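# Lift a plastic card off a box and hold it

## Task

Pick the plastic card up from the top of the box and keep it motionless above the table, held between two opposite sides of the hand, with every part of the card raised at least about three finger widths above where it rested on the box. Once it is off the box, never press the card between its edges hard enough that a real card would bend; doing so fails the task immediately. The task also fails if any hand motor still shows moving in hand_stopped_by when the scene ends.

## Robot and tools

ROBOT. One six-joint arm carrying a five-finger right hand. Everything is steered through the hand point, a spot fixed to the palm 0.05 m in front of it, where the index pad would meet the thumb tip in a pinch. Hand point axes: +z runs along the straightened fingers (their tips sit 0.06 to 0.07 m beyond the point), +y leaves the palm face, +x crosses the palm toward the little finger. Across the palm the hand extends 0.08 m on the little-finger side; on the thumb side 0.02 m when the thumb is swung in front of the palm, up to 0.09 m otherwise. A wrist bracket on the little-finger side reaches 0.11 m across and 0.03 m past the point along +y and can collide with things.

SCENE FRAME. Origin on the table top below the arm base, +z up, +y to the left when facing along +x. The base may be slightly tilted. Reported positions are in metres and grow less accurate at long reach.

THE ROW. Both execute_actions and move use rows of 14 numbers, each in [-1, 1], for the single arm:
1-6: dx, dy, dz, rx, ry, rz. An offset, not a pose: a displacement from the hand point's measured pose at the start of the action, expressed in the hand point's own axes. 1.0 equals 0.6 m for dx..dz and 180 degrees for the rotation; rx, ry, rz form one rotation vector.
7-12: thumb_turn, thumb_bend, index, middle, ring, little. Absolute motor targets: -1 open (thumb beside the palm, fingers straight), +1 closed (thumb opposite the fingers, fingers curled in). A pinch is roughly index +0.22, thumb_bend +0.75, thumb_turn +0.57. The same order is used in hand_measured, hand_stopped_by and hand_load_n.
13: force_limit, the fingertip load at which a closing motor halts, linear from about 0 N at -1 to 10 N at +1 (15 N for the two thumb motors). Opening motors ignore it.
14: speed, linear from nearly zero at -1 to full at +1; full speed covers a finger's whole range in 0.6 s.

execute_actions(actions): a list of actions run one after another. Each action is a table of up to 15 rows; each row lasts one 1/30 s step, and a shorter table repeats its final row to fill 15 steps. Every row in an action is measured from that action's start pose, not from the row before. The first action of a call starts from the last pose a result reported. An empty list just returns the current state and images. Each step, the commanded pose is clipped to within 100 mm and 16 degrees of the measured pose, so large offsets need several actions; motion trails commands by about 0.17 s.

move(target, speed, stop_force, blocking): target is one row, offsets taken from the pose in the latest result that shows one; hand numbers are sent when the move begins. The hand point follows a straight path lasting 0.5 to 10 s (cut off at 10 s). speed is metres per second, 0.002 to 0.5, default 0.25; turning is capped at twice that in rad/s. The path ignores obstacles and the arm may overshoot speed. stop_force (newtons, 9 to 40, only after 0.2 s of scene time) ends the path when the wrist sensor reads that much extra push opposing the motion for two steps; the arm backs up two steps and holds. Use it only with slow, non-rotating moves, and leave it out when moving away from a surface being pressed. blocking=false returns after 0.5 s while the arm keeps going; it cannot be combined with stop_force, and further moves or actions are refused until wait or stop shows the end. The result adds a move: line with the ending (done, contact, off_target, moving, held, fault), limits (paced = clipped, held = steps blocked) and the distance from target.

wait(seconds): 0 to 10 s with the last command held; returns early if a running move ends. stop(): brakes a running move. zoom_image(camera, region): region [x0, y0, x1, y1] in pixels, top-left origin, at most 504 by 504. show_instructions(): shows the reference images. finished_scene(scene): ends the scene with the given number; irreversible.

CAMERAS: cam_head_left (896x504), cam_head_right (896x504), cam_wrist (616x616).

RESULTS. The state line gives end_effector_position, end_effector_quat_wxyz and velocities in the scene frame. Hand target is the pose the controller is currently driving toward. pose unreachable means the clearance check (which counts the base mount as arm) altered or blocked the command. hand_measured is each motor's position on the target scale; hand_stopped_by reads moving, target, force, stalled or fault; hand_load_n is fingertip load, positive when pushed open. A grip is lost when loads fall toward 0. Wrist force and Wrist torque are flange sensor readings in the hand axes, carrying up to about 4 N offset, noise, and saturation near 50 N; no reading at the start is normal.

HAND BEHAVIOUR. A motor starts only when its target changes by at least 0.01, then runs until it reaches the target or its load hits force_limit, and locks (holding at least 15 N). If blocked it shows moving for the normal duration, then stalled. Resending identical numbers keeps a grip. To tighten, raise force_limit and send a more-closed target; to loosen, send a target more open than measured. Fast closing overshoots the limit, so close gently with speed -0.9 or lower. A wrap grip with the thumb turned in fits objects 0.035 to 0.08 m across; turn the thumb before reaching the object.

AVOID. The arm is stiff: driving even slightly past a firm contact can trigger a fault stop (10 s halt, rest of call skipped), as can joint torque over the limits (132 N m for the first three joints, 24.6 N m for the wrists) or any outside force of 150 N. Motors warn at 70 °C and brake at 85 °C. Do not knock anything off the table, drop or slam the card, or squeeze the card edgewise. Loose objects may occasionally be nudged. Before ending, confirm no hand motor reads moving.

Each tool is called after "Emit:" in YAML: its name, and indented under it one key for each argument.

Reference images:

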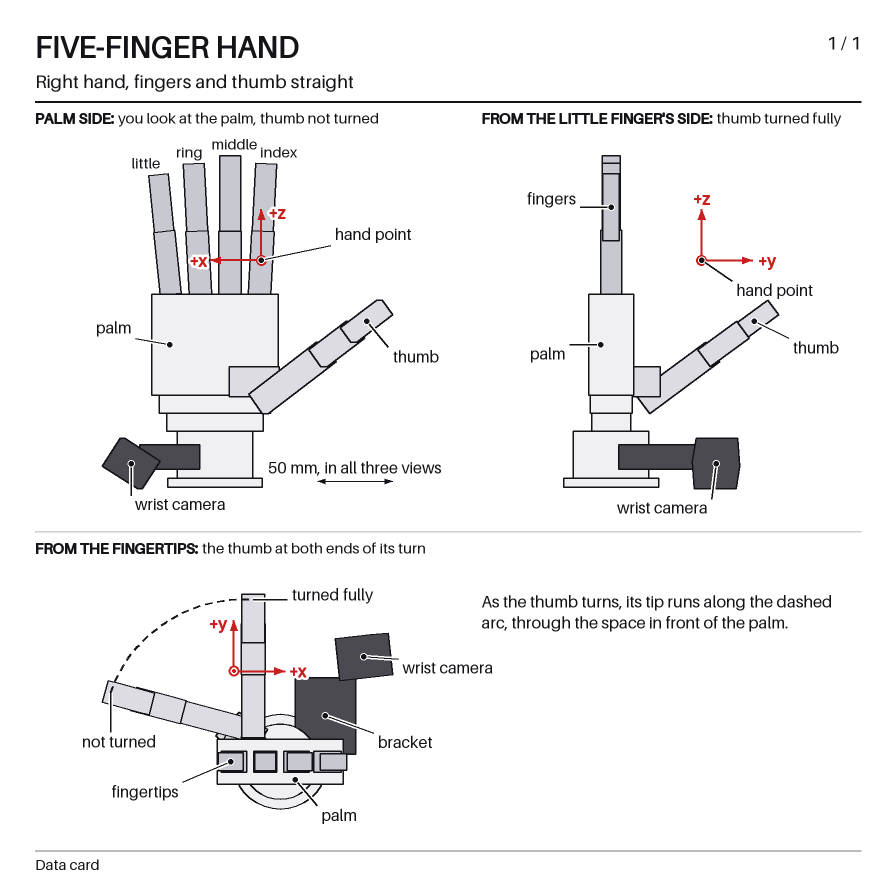

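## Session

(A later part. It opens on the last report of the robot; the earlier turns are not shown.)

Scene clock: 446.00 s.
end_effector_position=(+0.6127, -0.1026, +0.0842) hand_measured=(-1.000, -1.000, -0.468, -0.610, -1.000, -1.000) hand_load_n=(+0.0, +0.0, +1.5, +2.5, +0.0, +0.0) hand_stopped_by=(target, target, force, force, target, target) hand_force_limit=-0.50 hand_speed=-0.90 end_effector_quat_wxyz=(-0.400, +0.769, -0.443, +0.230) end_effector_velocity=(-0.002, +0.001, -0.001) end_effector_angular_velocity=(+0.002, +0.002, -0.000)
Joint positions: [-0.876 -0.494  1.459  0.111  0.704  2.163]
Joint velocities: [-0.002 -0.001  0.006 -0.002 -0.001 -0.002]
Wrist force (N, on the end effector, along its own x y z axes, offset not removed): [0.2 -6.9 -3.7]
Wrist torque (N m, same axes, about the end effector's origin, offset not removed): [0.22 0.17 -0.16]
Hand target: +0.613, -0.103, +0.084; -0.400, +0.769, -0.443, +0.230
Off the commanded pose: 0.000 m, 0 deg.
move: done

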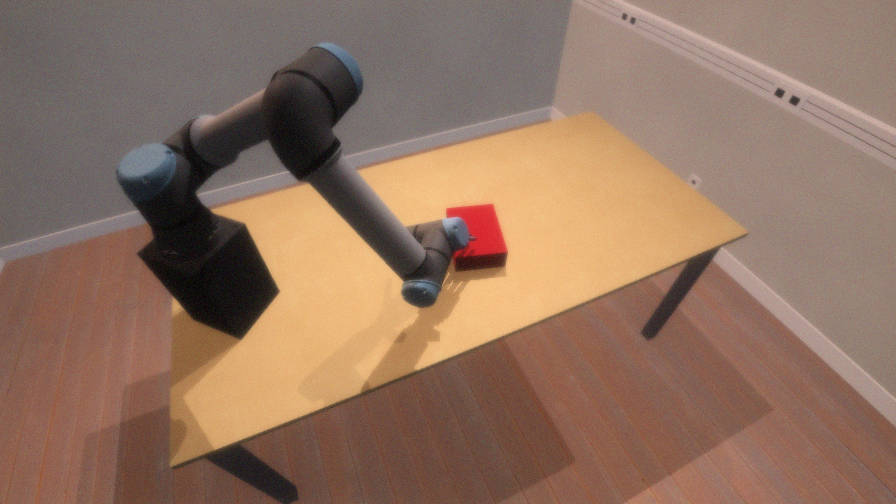

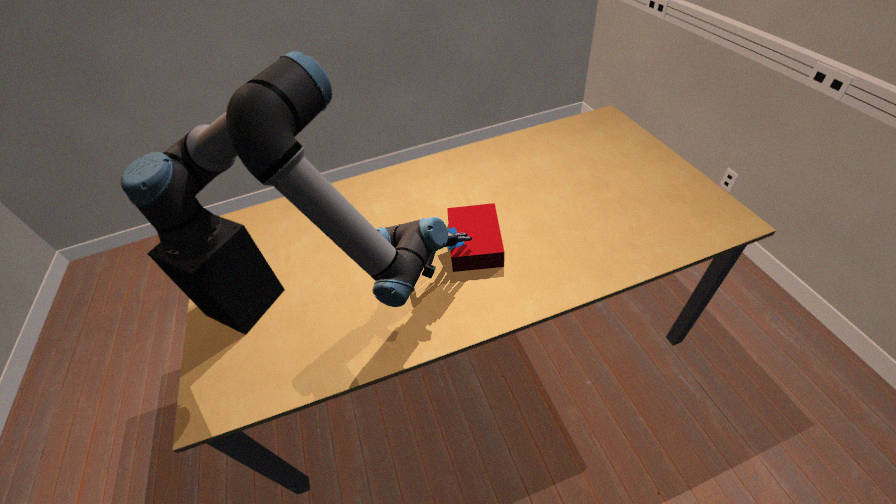

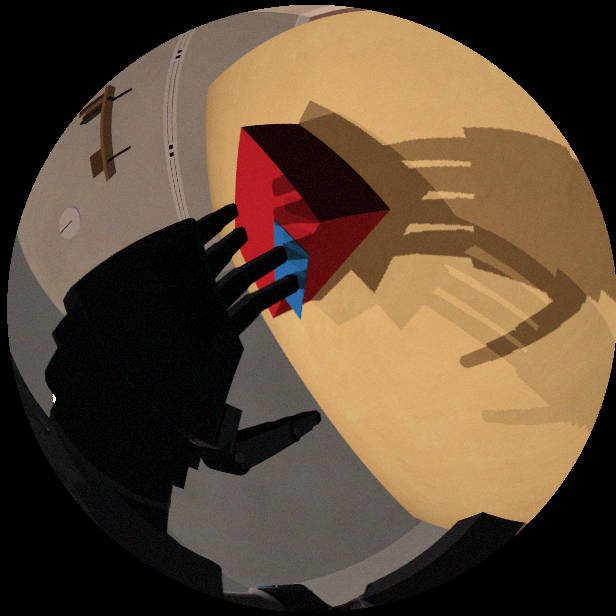

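Emit:
move:
  target: [0, -0.0683, -0.0478, 0, 0, 0, -1, -1, -0.8, -0.41, -1, -1, -0.5, 0.6]
  speed: 0.1

Emit:
move:
  target: [-0.1038, 0.0563, 0.0828, -0.1452, -0.3548, -0.6815, 0.57, 0.75, -0.25, 1, 1, 1, -0.3, 0.6]
  speed: 0.4

Emit:
zoom_image:
  camera: "cam_wrist"
  region: [250, 200, 470, 420]

Emit:
zoom_image:
  camera: "cam_head_right"
  region: [380, 180, 520, 290]

Emit:
zoom_image:
  camera: "cam_head_left"
  region: [380, 180, 520, 290]

Scene clock: 472.83 s.
end_effector_position=(+0.6128, -0.1025, +0.1340) hand_measured=(-1.000, -1.000, -0.800, -0.608, -1.000, -1.000) hand_load_n=(+0.0, +0.0, +0.0, +0.0, +0.0, +0.0) hand_stopped_by=(target, target, target, force, target, target) hand_force_limit=-0.50 hand_speed=0.60 end_effector_quat_wxyz=(-0.400, +0.769, -0.443, +0.230) end_effector_velocity=(+0.000, +0.000, +0.002) end_effector_angular_velocity=(-0.001, -0.001, +0.001)
Joint positions: [-0.875 -0.59   1.491  0.175  0.704  2.163]
Joint velocities: [ 0.    -0.003  0.001  0.002 -0.001 -0.001]
Wrist force (N, on the end effector, along its own x y z axes, offset not removed): [-1.2 0.4 0.4]
Wrist torque (N m, same axes, about the end effector's origin, offset not removed): [0.12 0.08 -0.17]
Hand target: +0.613, -0.103, +0.134; -0.400, +0.769, -0.443, +0.230
Off the commanded pose: 0.000 m, 0 deg.
move: done

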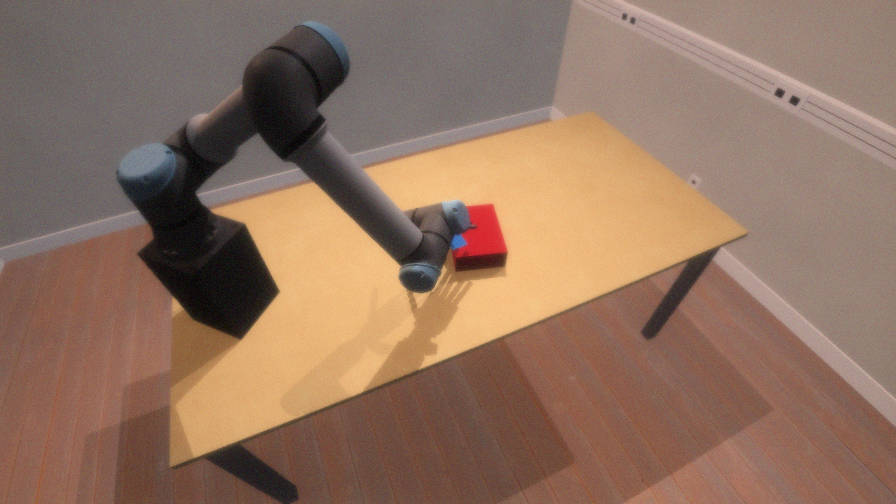

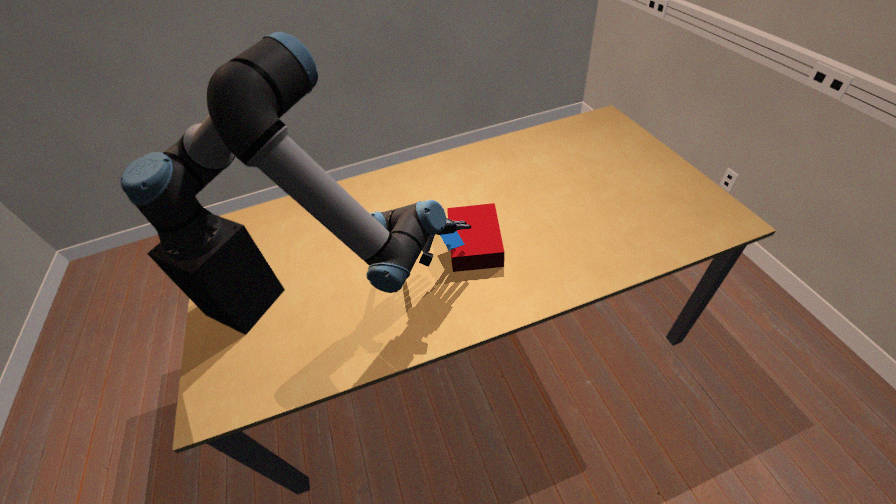

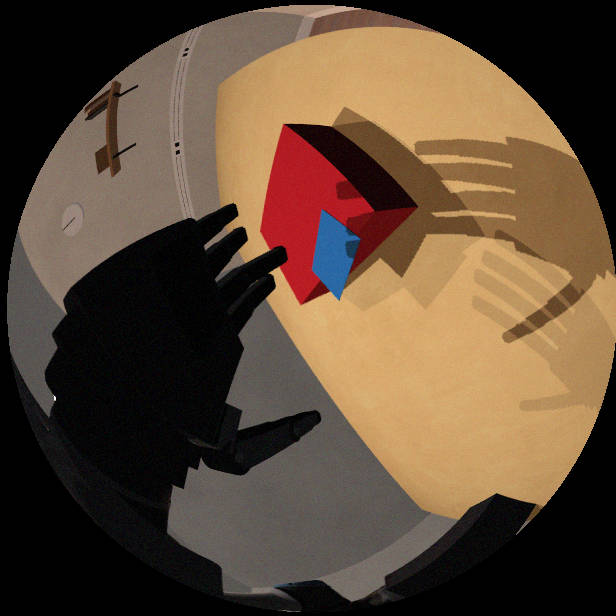

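Scene clock: 476.47 s.
end_effector_position=(+0.6000, -0.0378, +0.0776) hand_measured=(+0.570, +0.750, -0.250, +1.000, +1.000, +1.000) hand_load_n=(+0.0, +0.0, +0.0, +0.0, +0.0, +0.0) hand_stopped_by=(target, target, target, target, target, target) hand_force_limit=-0.30 hand_speed=0.60 end_effector_quat_wxyz=(-0.001, +0.790, +0.613, -0.000) end_effector_velocity=(-0.001, +0.000, -0.002) end_effector_angular_velocity=(-0.004, +0.001, +0.009)
Joint positions: [-0.431 -0.449  1.33   0.675  1.581  0.02 ]
Joint velocities: [ 0.001  0.001  0.004 -0.005  0.004 -0.008]
Wrist force (N, on the end effector, along its own x y z axes, offset not removed): [1.2 -2.1 2.8]
Wrist torque (N m, same axes, about the end effector's origin, offset not removed): [-0.41 -0.31 -0.02]
Hand target: +0.600, -0.038, +0.078; -0.000, +0.790, +0.613, -0.000
Off the commanded pose: 0.000 m, 0 deg.
move: done

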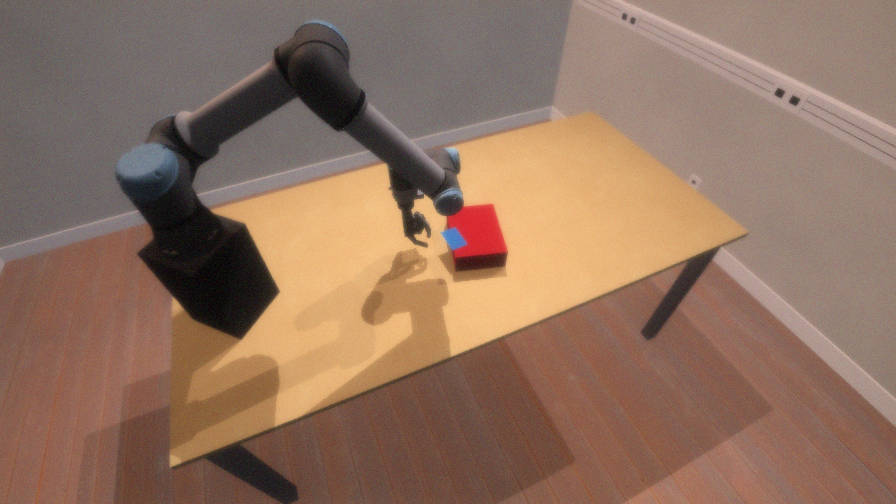

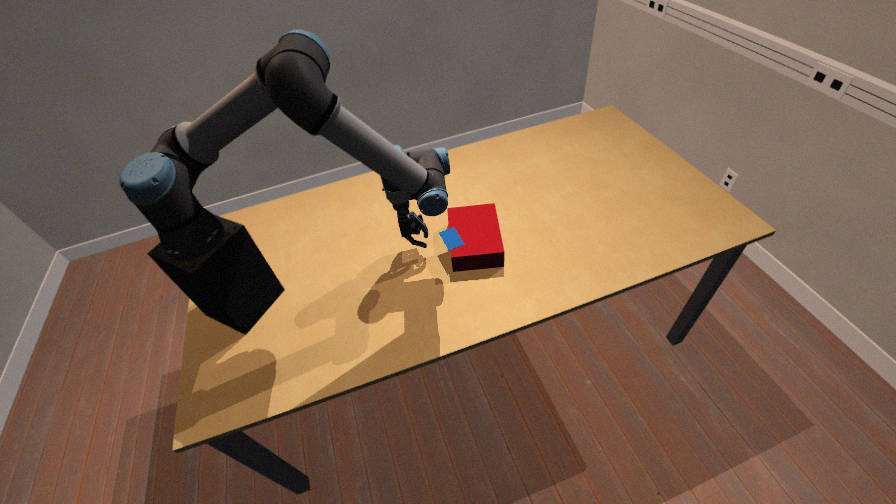

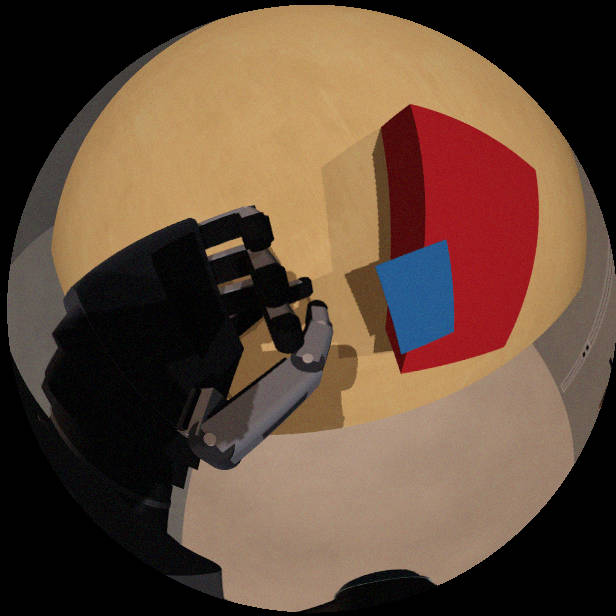

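Region (250, 200, 470, 420) of cam_wrist's 616x616 image, scaled by 2.291, with more detail than that image has.

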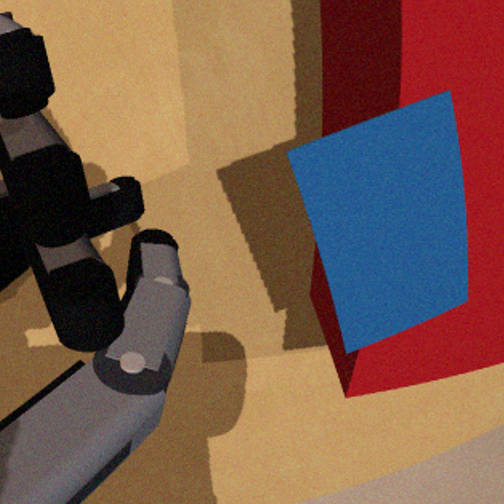

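Region (380, 180, 520, 290) of cam_head_right's 896x504 image, scaled by 3.600, with more detail than that image has; it fills the top 396 rows of this view, and the rest is white.

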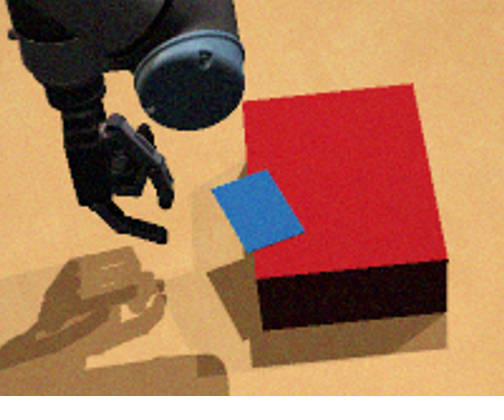

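Region (380, 180, 520, 290) of cam_head_left's 896x504 image, scaled by 3.600, with more detail than that image has; it fills the top 396 rows of this view, and the rest is white.

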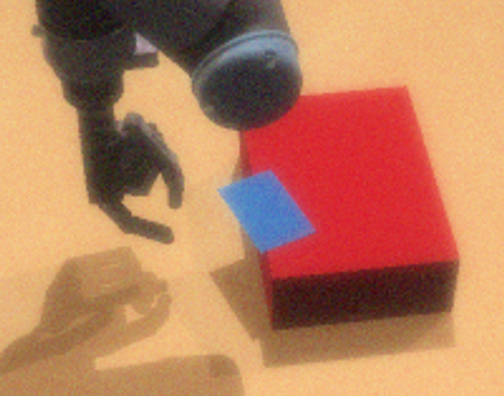

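Emit:
move:
  target: [0.0067, 0.0950, 0, 0, 0, 0, 0.57, 0.75, -0.25, 1, 1, 1, -0.3, 0.6]
  speed: 0.07

Emit:
zoom_image:
  camera: "cam_wrist"
  region: [240, 200, 420, 380]

Emit:
zoom_image:
  camera: "cam_head_right"
  region: [400, 195, 500, 285]

Emit:
zoom_image:
  camera: "cam_head_left"
  region: [400, 195, 500, 285]

Scene clock: 509.17 s.
end_effector_position=(+0.6560, -0.0481, +0.0775) hand_measured=(+0.570, +0.750, -0.250, +1.000, +1.000, +1.000) hand_load_n=(+0.0, +0.0, +0.0, +0.0, +0.0, +0.0) hand_stopped_by=(target, target, target, target, target, target) hand_force_limit=-0.30 hand_speed=0.60 end_effector_quat_wxyz=(-0.001, +0.790, +0.613, -0.000) end_effector_velocity=(+0.001, +0.000, -0.002) end_effector_angular_velocity=(+0.001, +0.003, +0.001)
Joint positions: [-0.427 -0.351  1.086  0.82   1.58   0.025]
Joint velocities: [ 0.     0.007 -0.011  0.008 -0.    -0.   ]
Wrist force (N, on the end effector, along its own x y z axes, offset not removed): [0.1 1.4 1.1]
Wrist torque (N m, same axes, about the end effector's origin, offset not removed): [0.12 -0.07 0.03]
Hand target: +0.656, -0.048, +0.078; -0.001, +0.790, +0.613, -0.000
Off the commanded pose: 0.000 m, 0 deg.
move: done

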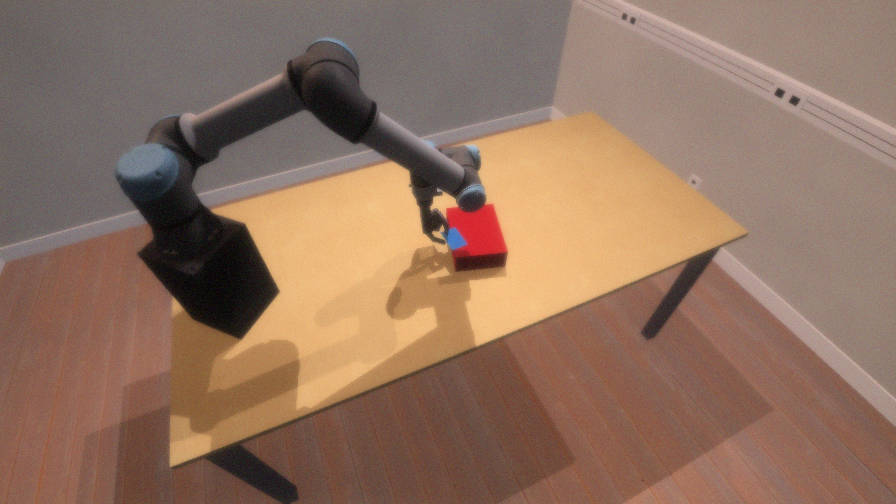

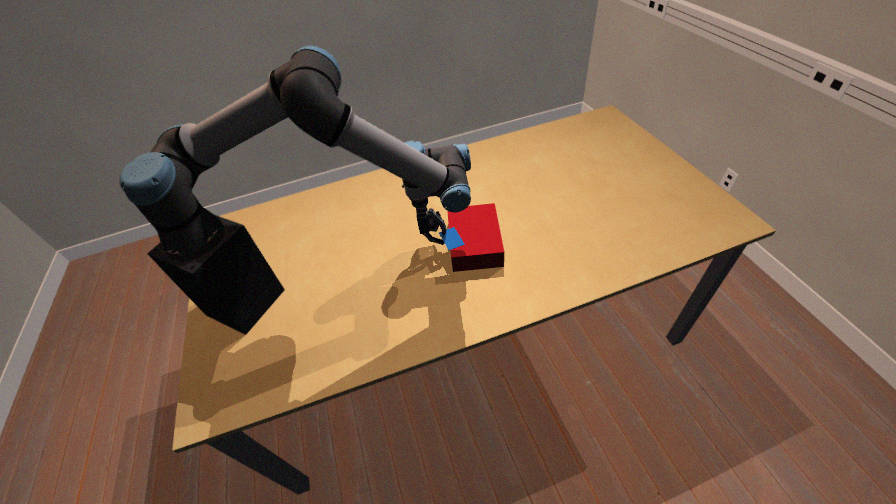

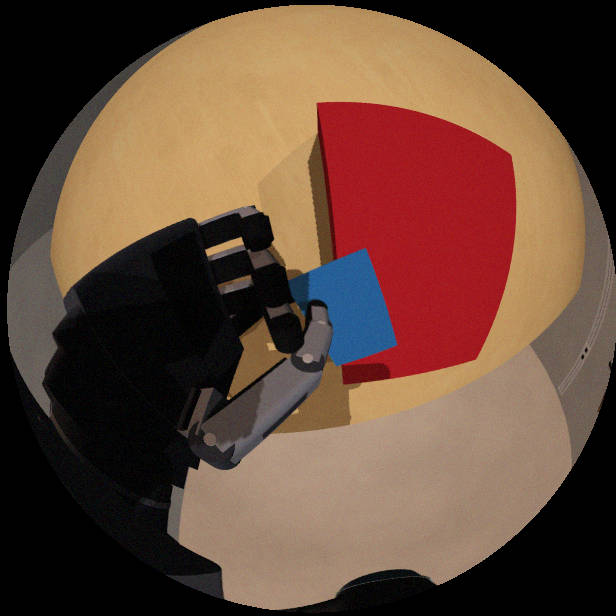

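Region (240, 200, 420, 380) of cam_wrist's 616x616 image, scaled by 2.800, with more detail than that image has.

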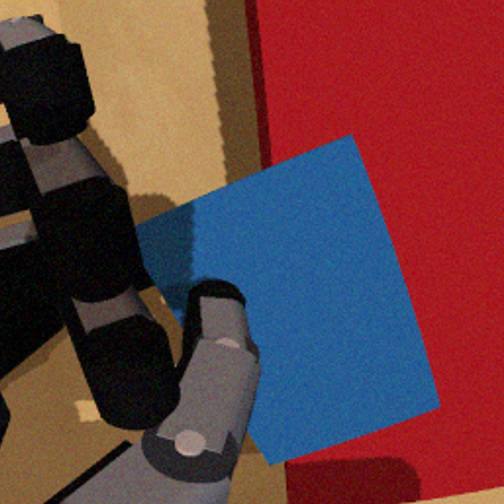

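Region (400, 195, 500, 285) of cam_head_right's 896x504 image, scaled by 5.040, with more detail than that image has; it fills the top 454 rows of this view, and the rest is white.

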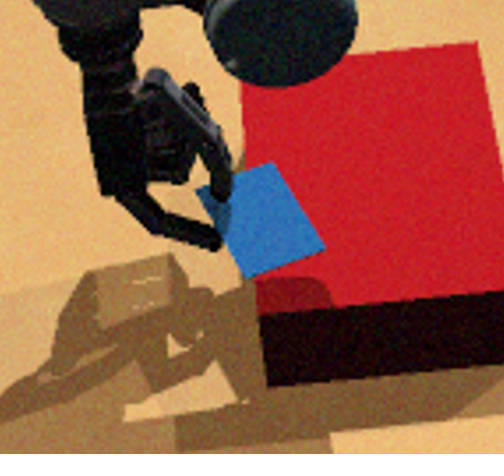

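Region (400, 195, 500, 285) of cam_head_left's 896x504 image, scaled by 5.040, with more detail than that image has; it fills the top 454 rows of this view, and the rest is white.

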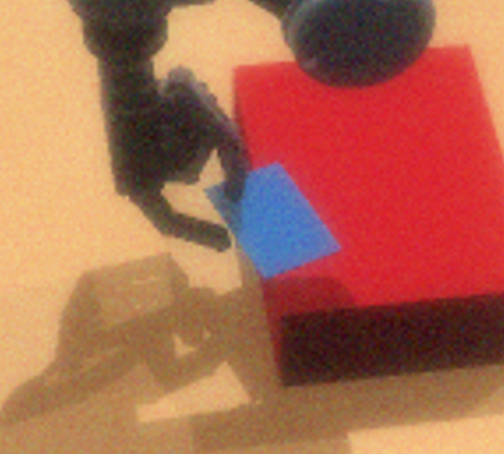

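Emit:
move:
  target: [0, 0, 0.003, 0, 0, 0, 0.57, 0.75, 0.4, 1, 1, 1, -0.1, -0.75]
  speed: 0.02

Emit:
zoom_image:
  camera: "cam_wrist"
  region: [240, 200, 420, 380]

Emit:
zoom_image:
  camera: "cam_head_right"
  region: [400, 195, 500, 285]

Scene clock: 517.53 s.
end_effector_position=(+0.6560, -0.0480, +0.0757) hand_measured=(+0.570, +0.750, +0.218, +1.000, +1.000, +1.000) hand_load_n=(-0.5, +0.5, +6.5, +0.0, +0.0, +0.0) hand_stopped_by=(target, target, force, target, target, target) hand_force_limit=-0.10 hand_speed=-0.75 end_effector_quat_wxyz=(-0.001, +0.790, +0.613, -0.000) end_effector_velocity=(-0.000, -0.000, -0.000) end_effector_angular_velocity=(+0.000, -0.000, +0.001)
Joint positions: [-0.427 -0.347  1.085  0.818  1.58   0.025]
Joint velocities: [-0.001  0.001  0.    -0.001 -0.    -0.001]
Wrist force (N, on the end effector, along its own x y z axes, offset not removed): [-1.0 0.9 1.0]
Wrist torque (N m, same axes, about the end effector's origin, offset not removed): [0.10 0.11 -0.14]
Hand target: +0.656, -0.048, +0.076; -0.001, +0.790, +0.613, -0.000
Off the commanded pose: 0.000 m, 0 deg.
move: done

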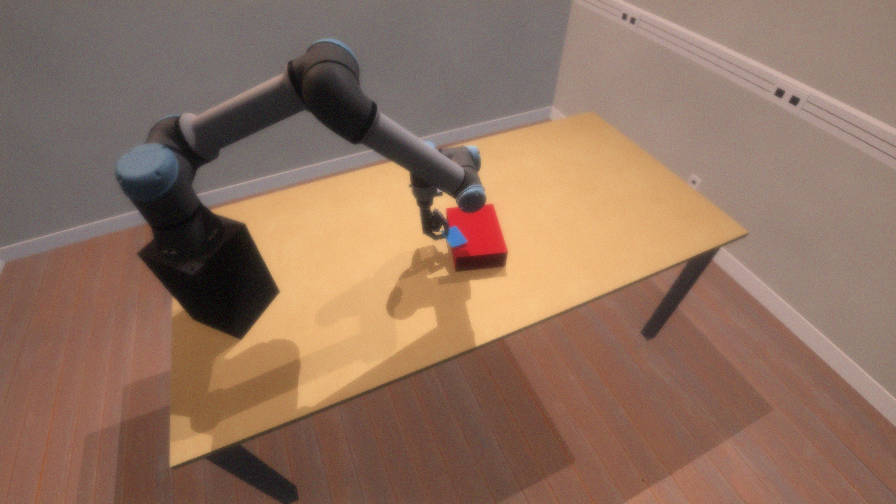

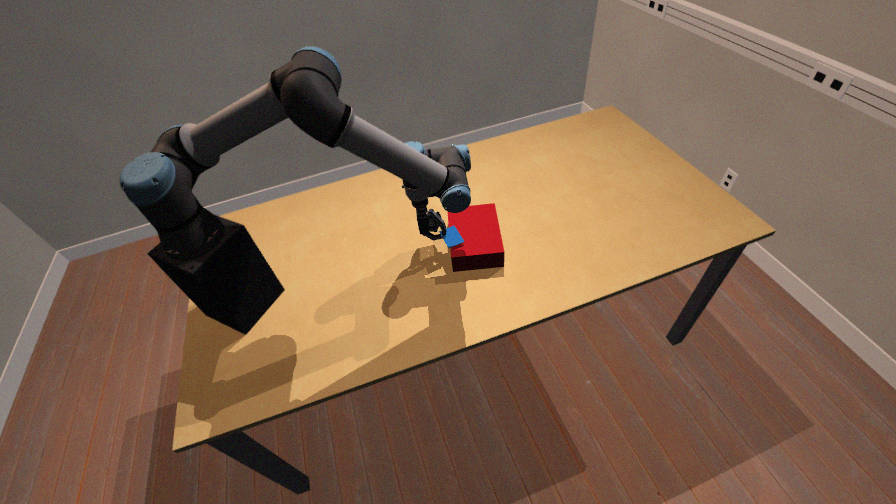

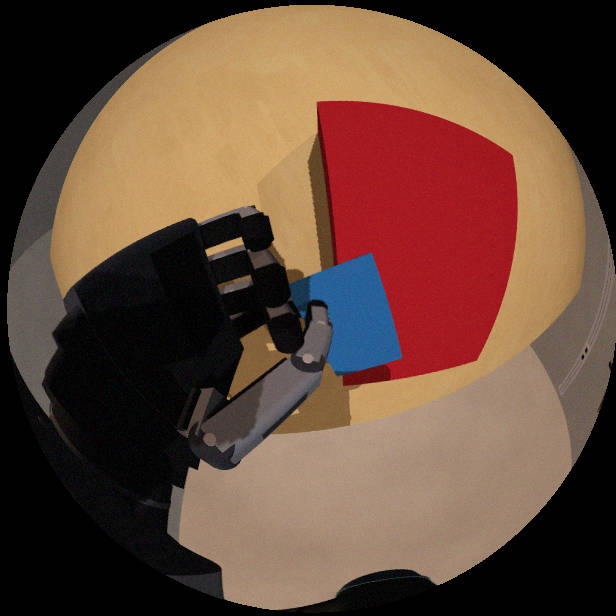

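Region (240, 200, 420, 380) of cam_wrist's 616x616 image, scaled by 2.800, with more detail than that image has.

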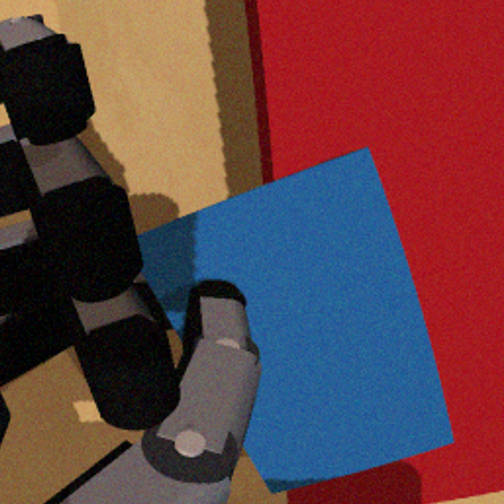

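Region (400, 195, 500, 285) of cam_head_right's 896x504 image, scaled by 5.040, with more detail than that image has; it fills the top 454 rows of this view, and the rest is white.

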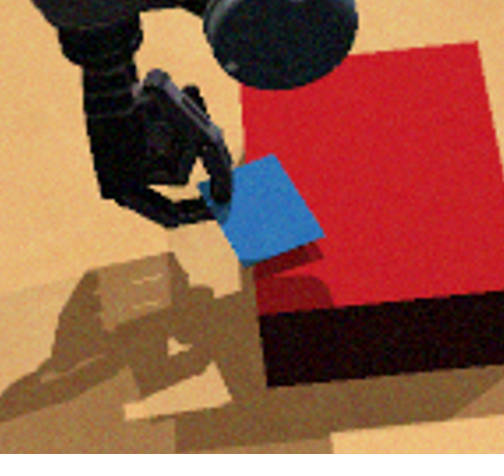

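Emit:
move:
  target: [0, -0.02, -0.15, 0, 0, 0, 0.57, 0.75, 0.4, 1, 1, 1, -0.1, -0.75]
  speed: 0.12

Emit:
zoom_image:
  camera: "cam_head_right"
  region: [390, 150, 520, 285]

Emit:
zoom_image:
  camera: "cam_wrist"
  region: [240, 200, 420, 380]

Scene clock: 523.90 s.
end_effector_position=(+0.6446, -0.0450, +0.1655) hand_measured=(+0.570, +0.750, +0.218, +1.000, +1.000, +1.000) hand_load_n=(-0.5, +0.5, +6.5, +0.0, +0.0, +0.0) hand_stopped_by=(target, target, force, target, target, target) hand_force_limit=-0.10 hand_speed=-0.75 end_effector_quat_wxyz=(-0.001, +0.790, +0.613, -0.000) end_effector_velocity=(-0.001, +0.000, +0.001) end_effector_angular_velocity=(+0.000, +0.001, -0.001)
Joint positions: [-0.424 -0.523  1.187  0.891  1.58   0.027]
Joint velocities: [ 0.    -0.003  0.002  0.002 -0.     0.002]
Wrist force (N, on the end effector, along its own x y z axes, offset not removed): [0.1 0.4 3.0]
Wrist torque (N m, same axes, about the end effector's origin, offset not removed): [-0.01 -0.17 -0.03]
Hand target: +0.645, -0.045, +0.166; -0.001, +0.790, +0.613, -0.000
Off the commanded pose: 0.000 m, 0 deg.
move: done

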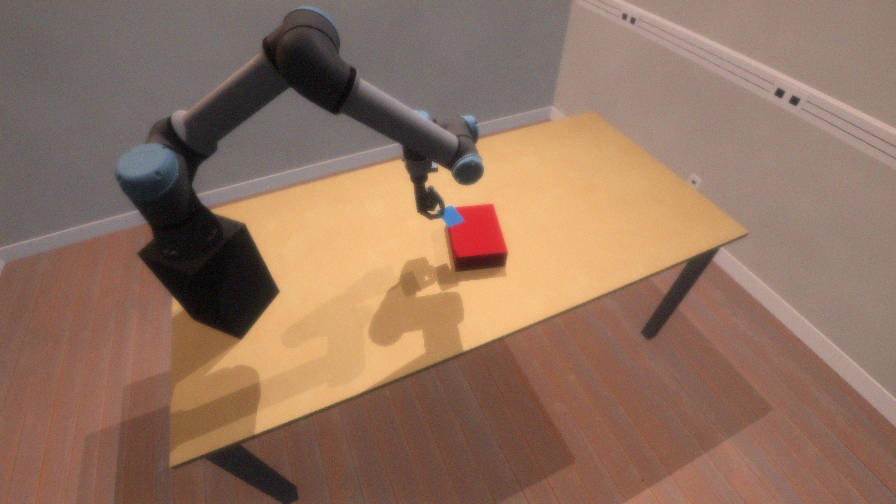

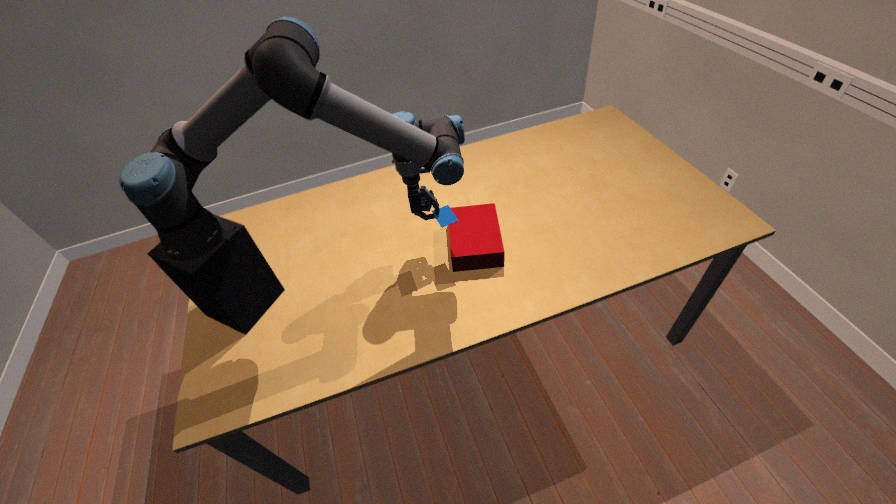

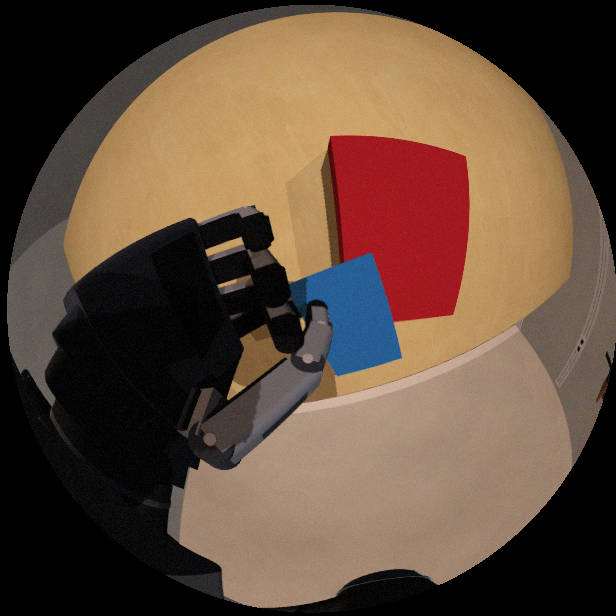

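Region (390, 150, 520, 285) of cam_head_right's 896x504 image, scaled by 3.733, with more detail than that image has; it fills the left 485 columns of this view, and the rest is white.

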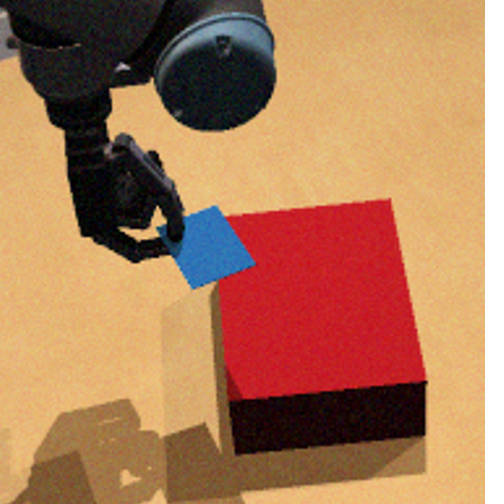

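Region (240, 200, 420, 380) of cam_wrist's 616x616 image, scaled by 2.800, with more detail than that image has.

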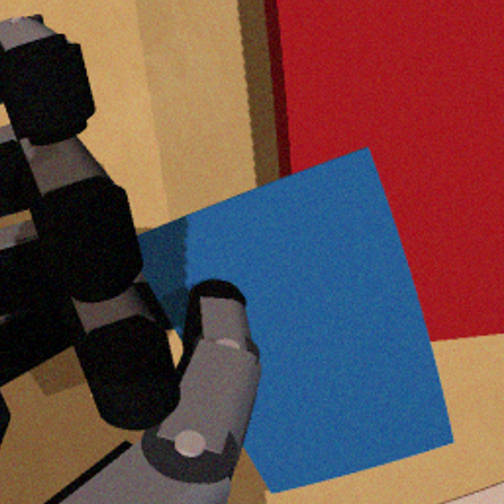

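Emit:
execute_actions:
  actions: []

Scene clock: 525.43 s.
end_effector_position=(+0.6446, -0.0450, +0.1658) hand_measured=(+0.570, +0.750, +0.218, +1.000, +1.000, +1.000) hand_load_n=(-0.5, +0.5, +6.5, +0.0, +0.0, +0.0) hand_stopped_by=(target, target, force, target, target, target) hand_force_limit=-0.10 hand_speed=-0.75 end_effector_quat_wxyz=(-0.001, +0.790, +0.613, -0.000) end_effector_velocity=(-0.001, +0.001, -0.000) end_effector_angular_velocity=(+0.000, +0.003, +0.001)
Joint positions: [-0.424 -0.524  1.187  0.891  1.58   0.027]
Joint velocities: [ 0.001  0.    -0.     0.002  0.     0.   ]
Wrist force (N, on the end effector, along its own x y z axes, offset not removed): [1.5 0.3 -1.4]
Wrist torque (N m, same axes, about the end effector's origin, offset not removed): [0.16 -0.36 0.00]
Hand target: +0.645, -0.045, +0.166; -0.001, +0.790, +0.613, -0.000
Off the commanded pose: 0.000 m, 0 deg.

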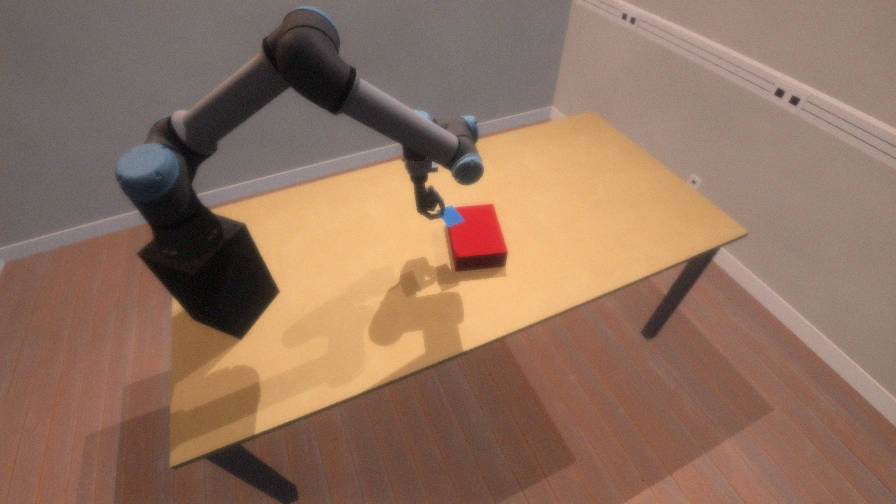

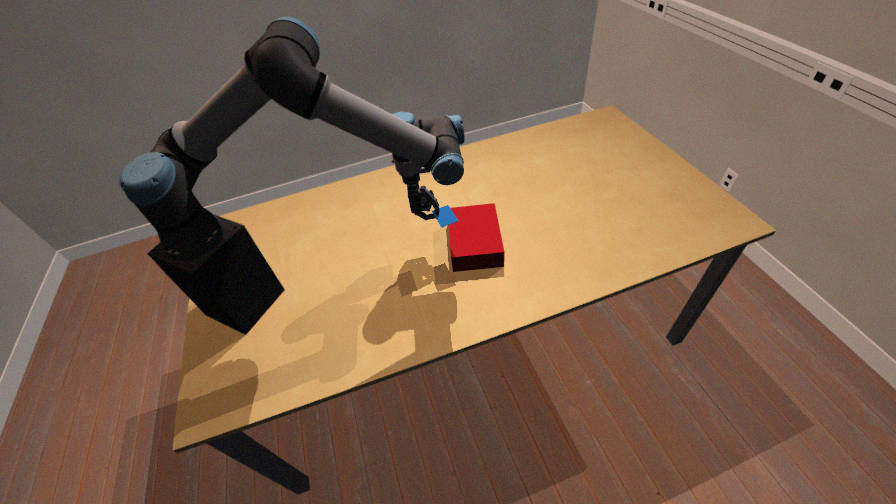

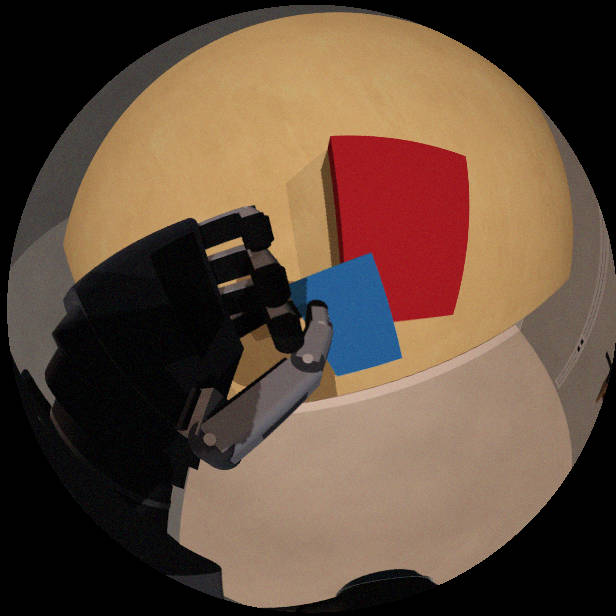

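The card is pinched face to face, still, about 9 cm above where it lay, and no hand motor reads moving. Ending scene 1.

Emit:
finished_scene:
  scene: 1

The scene is finished: the task was done.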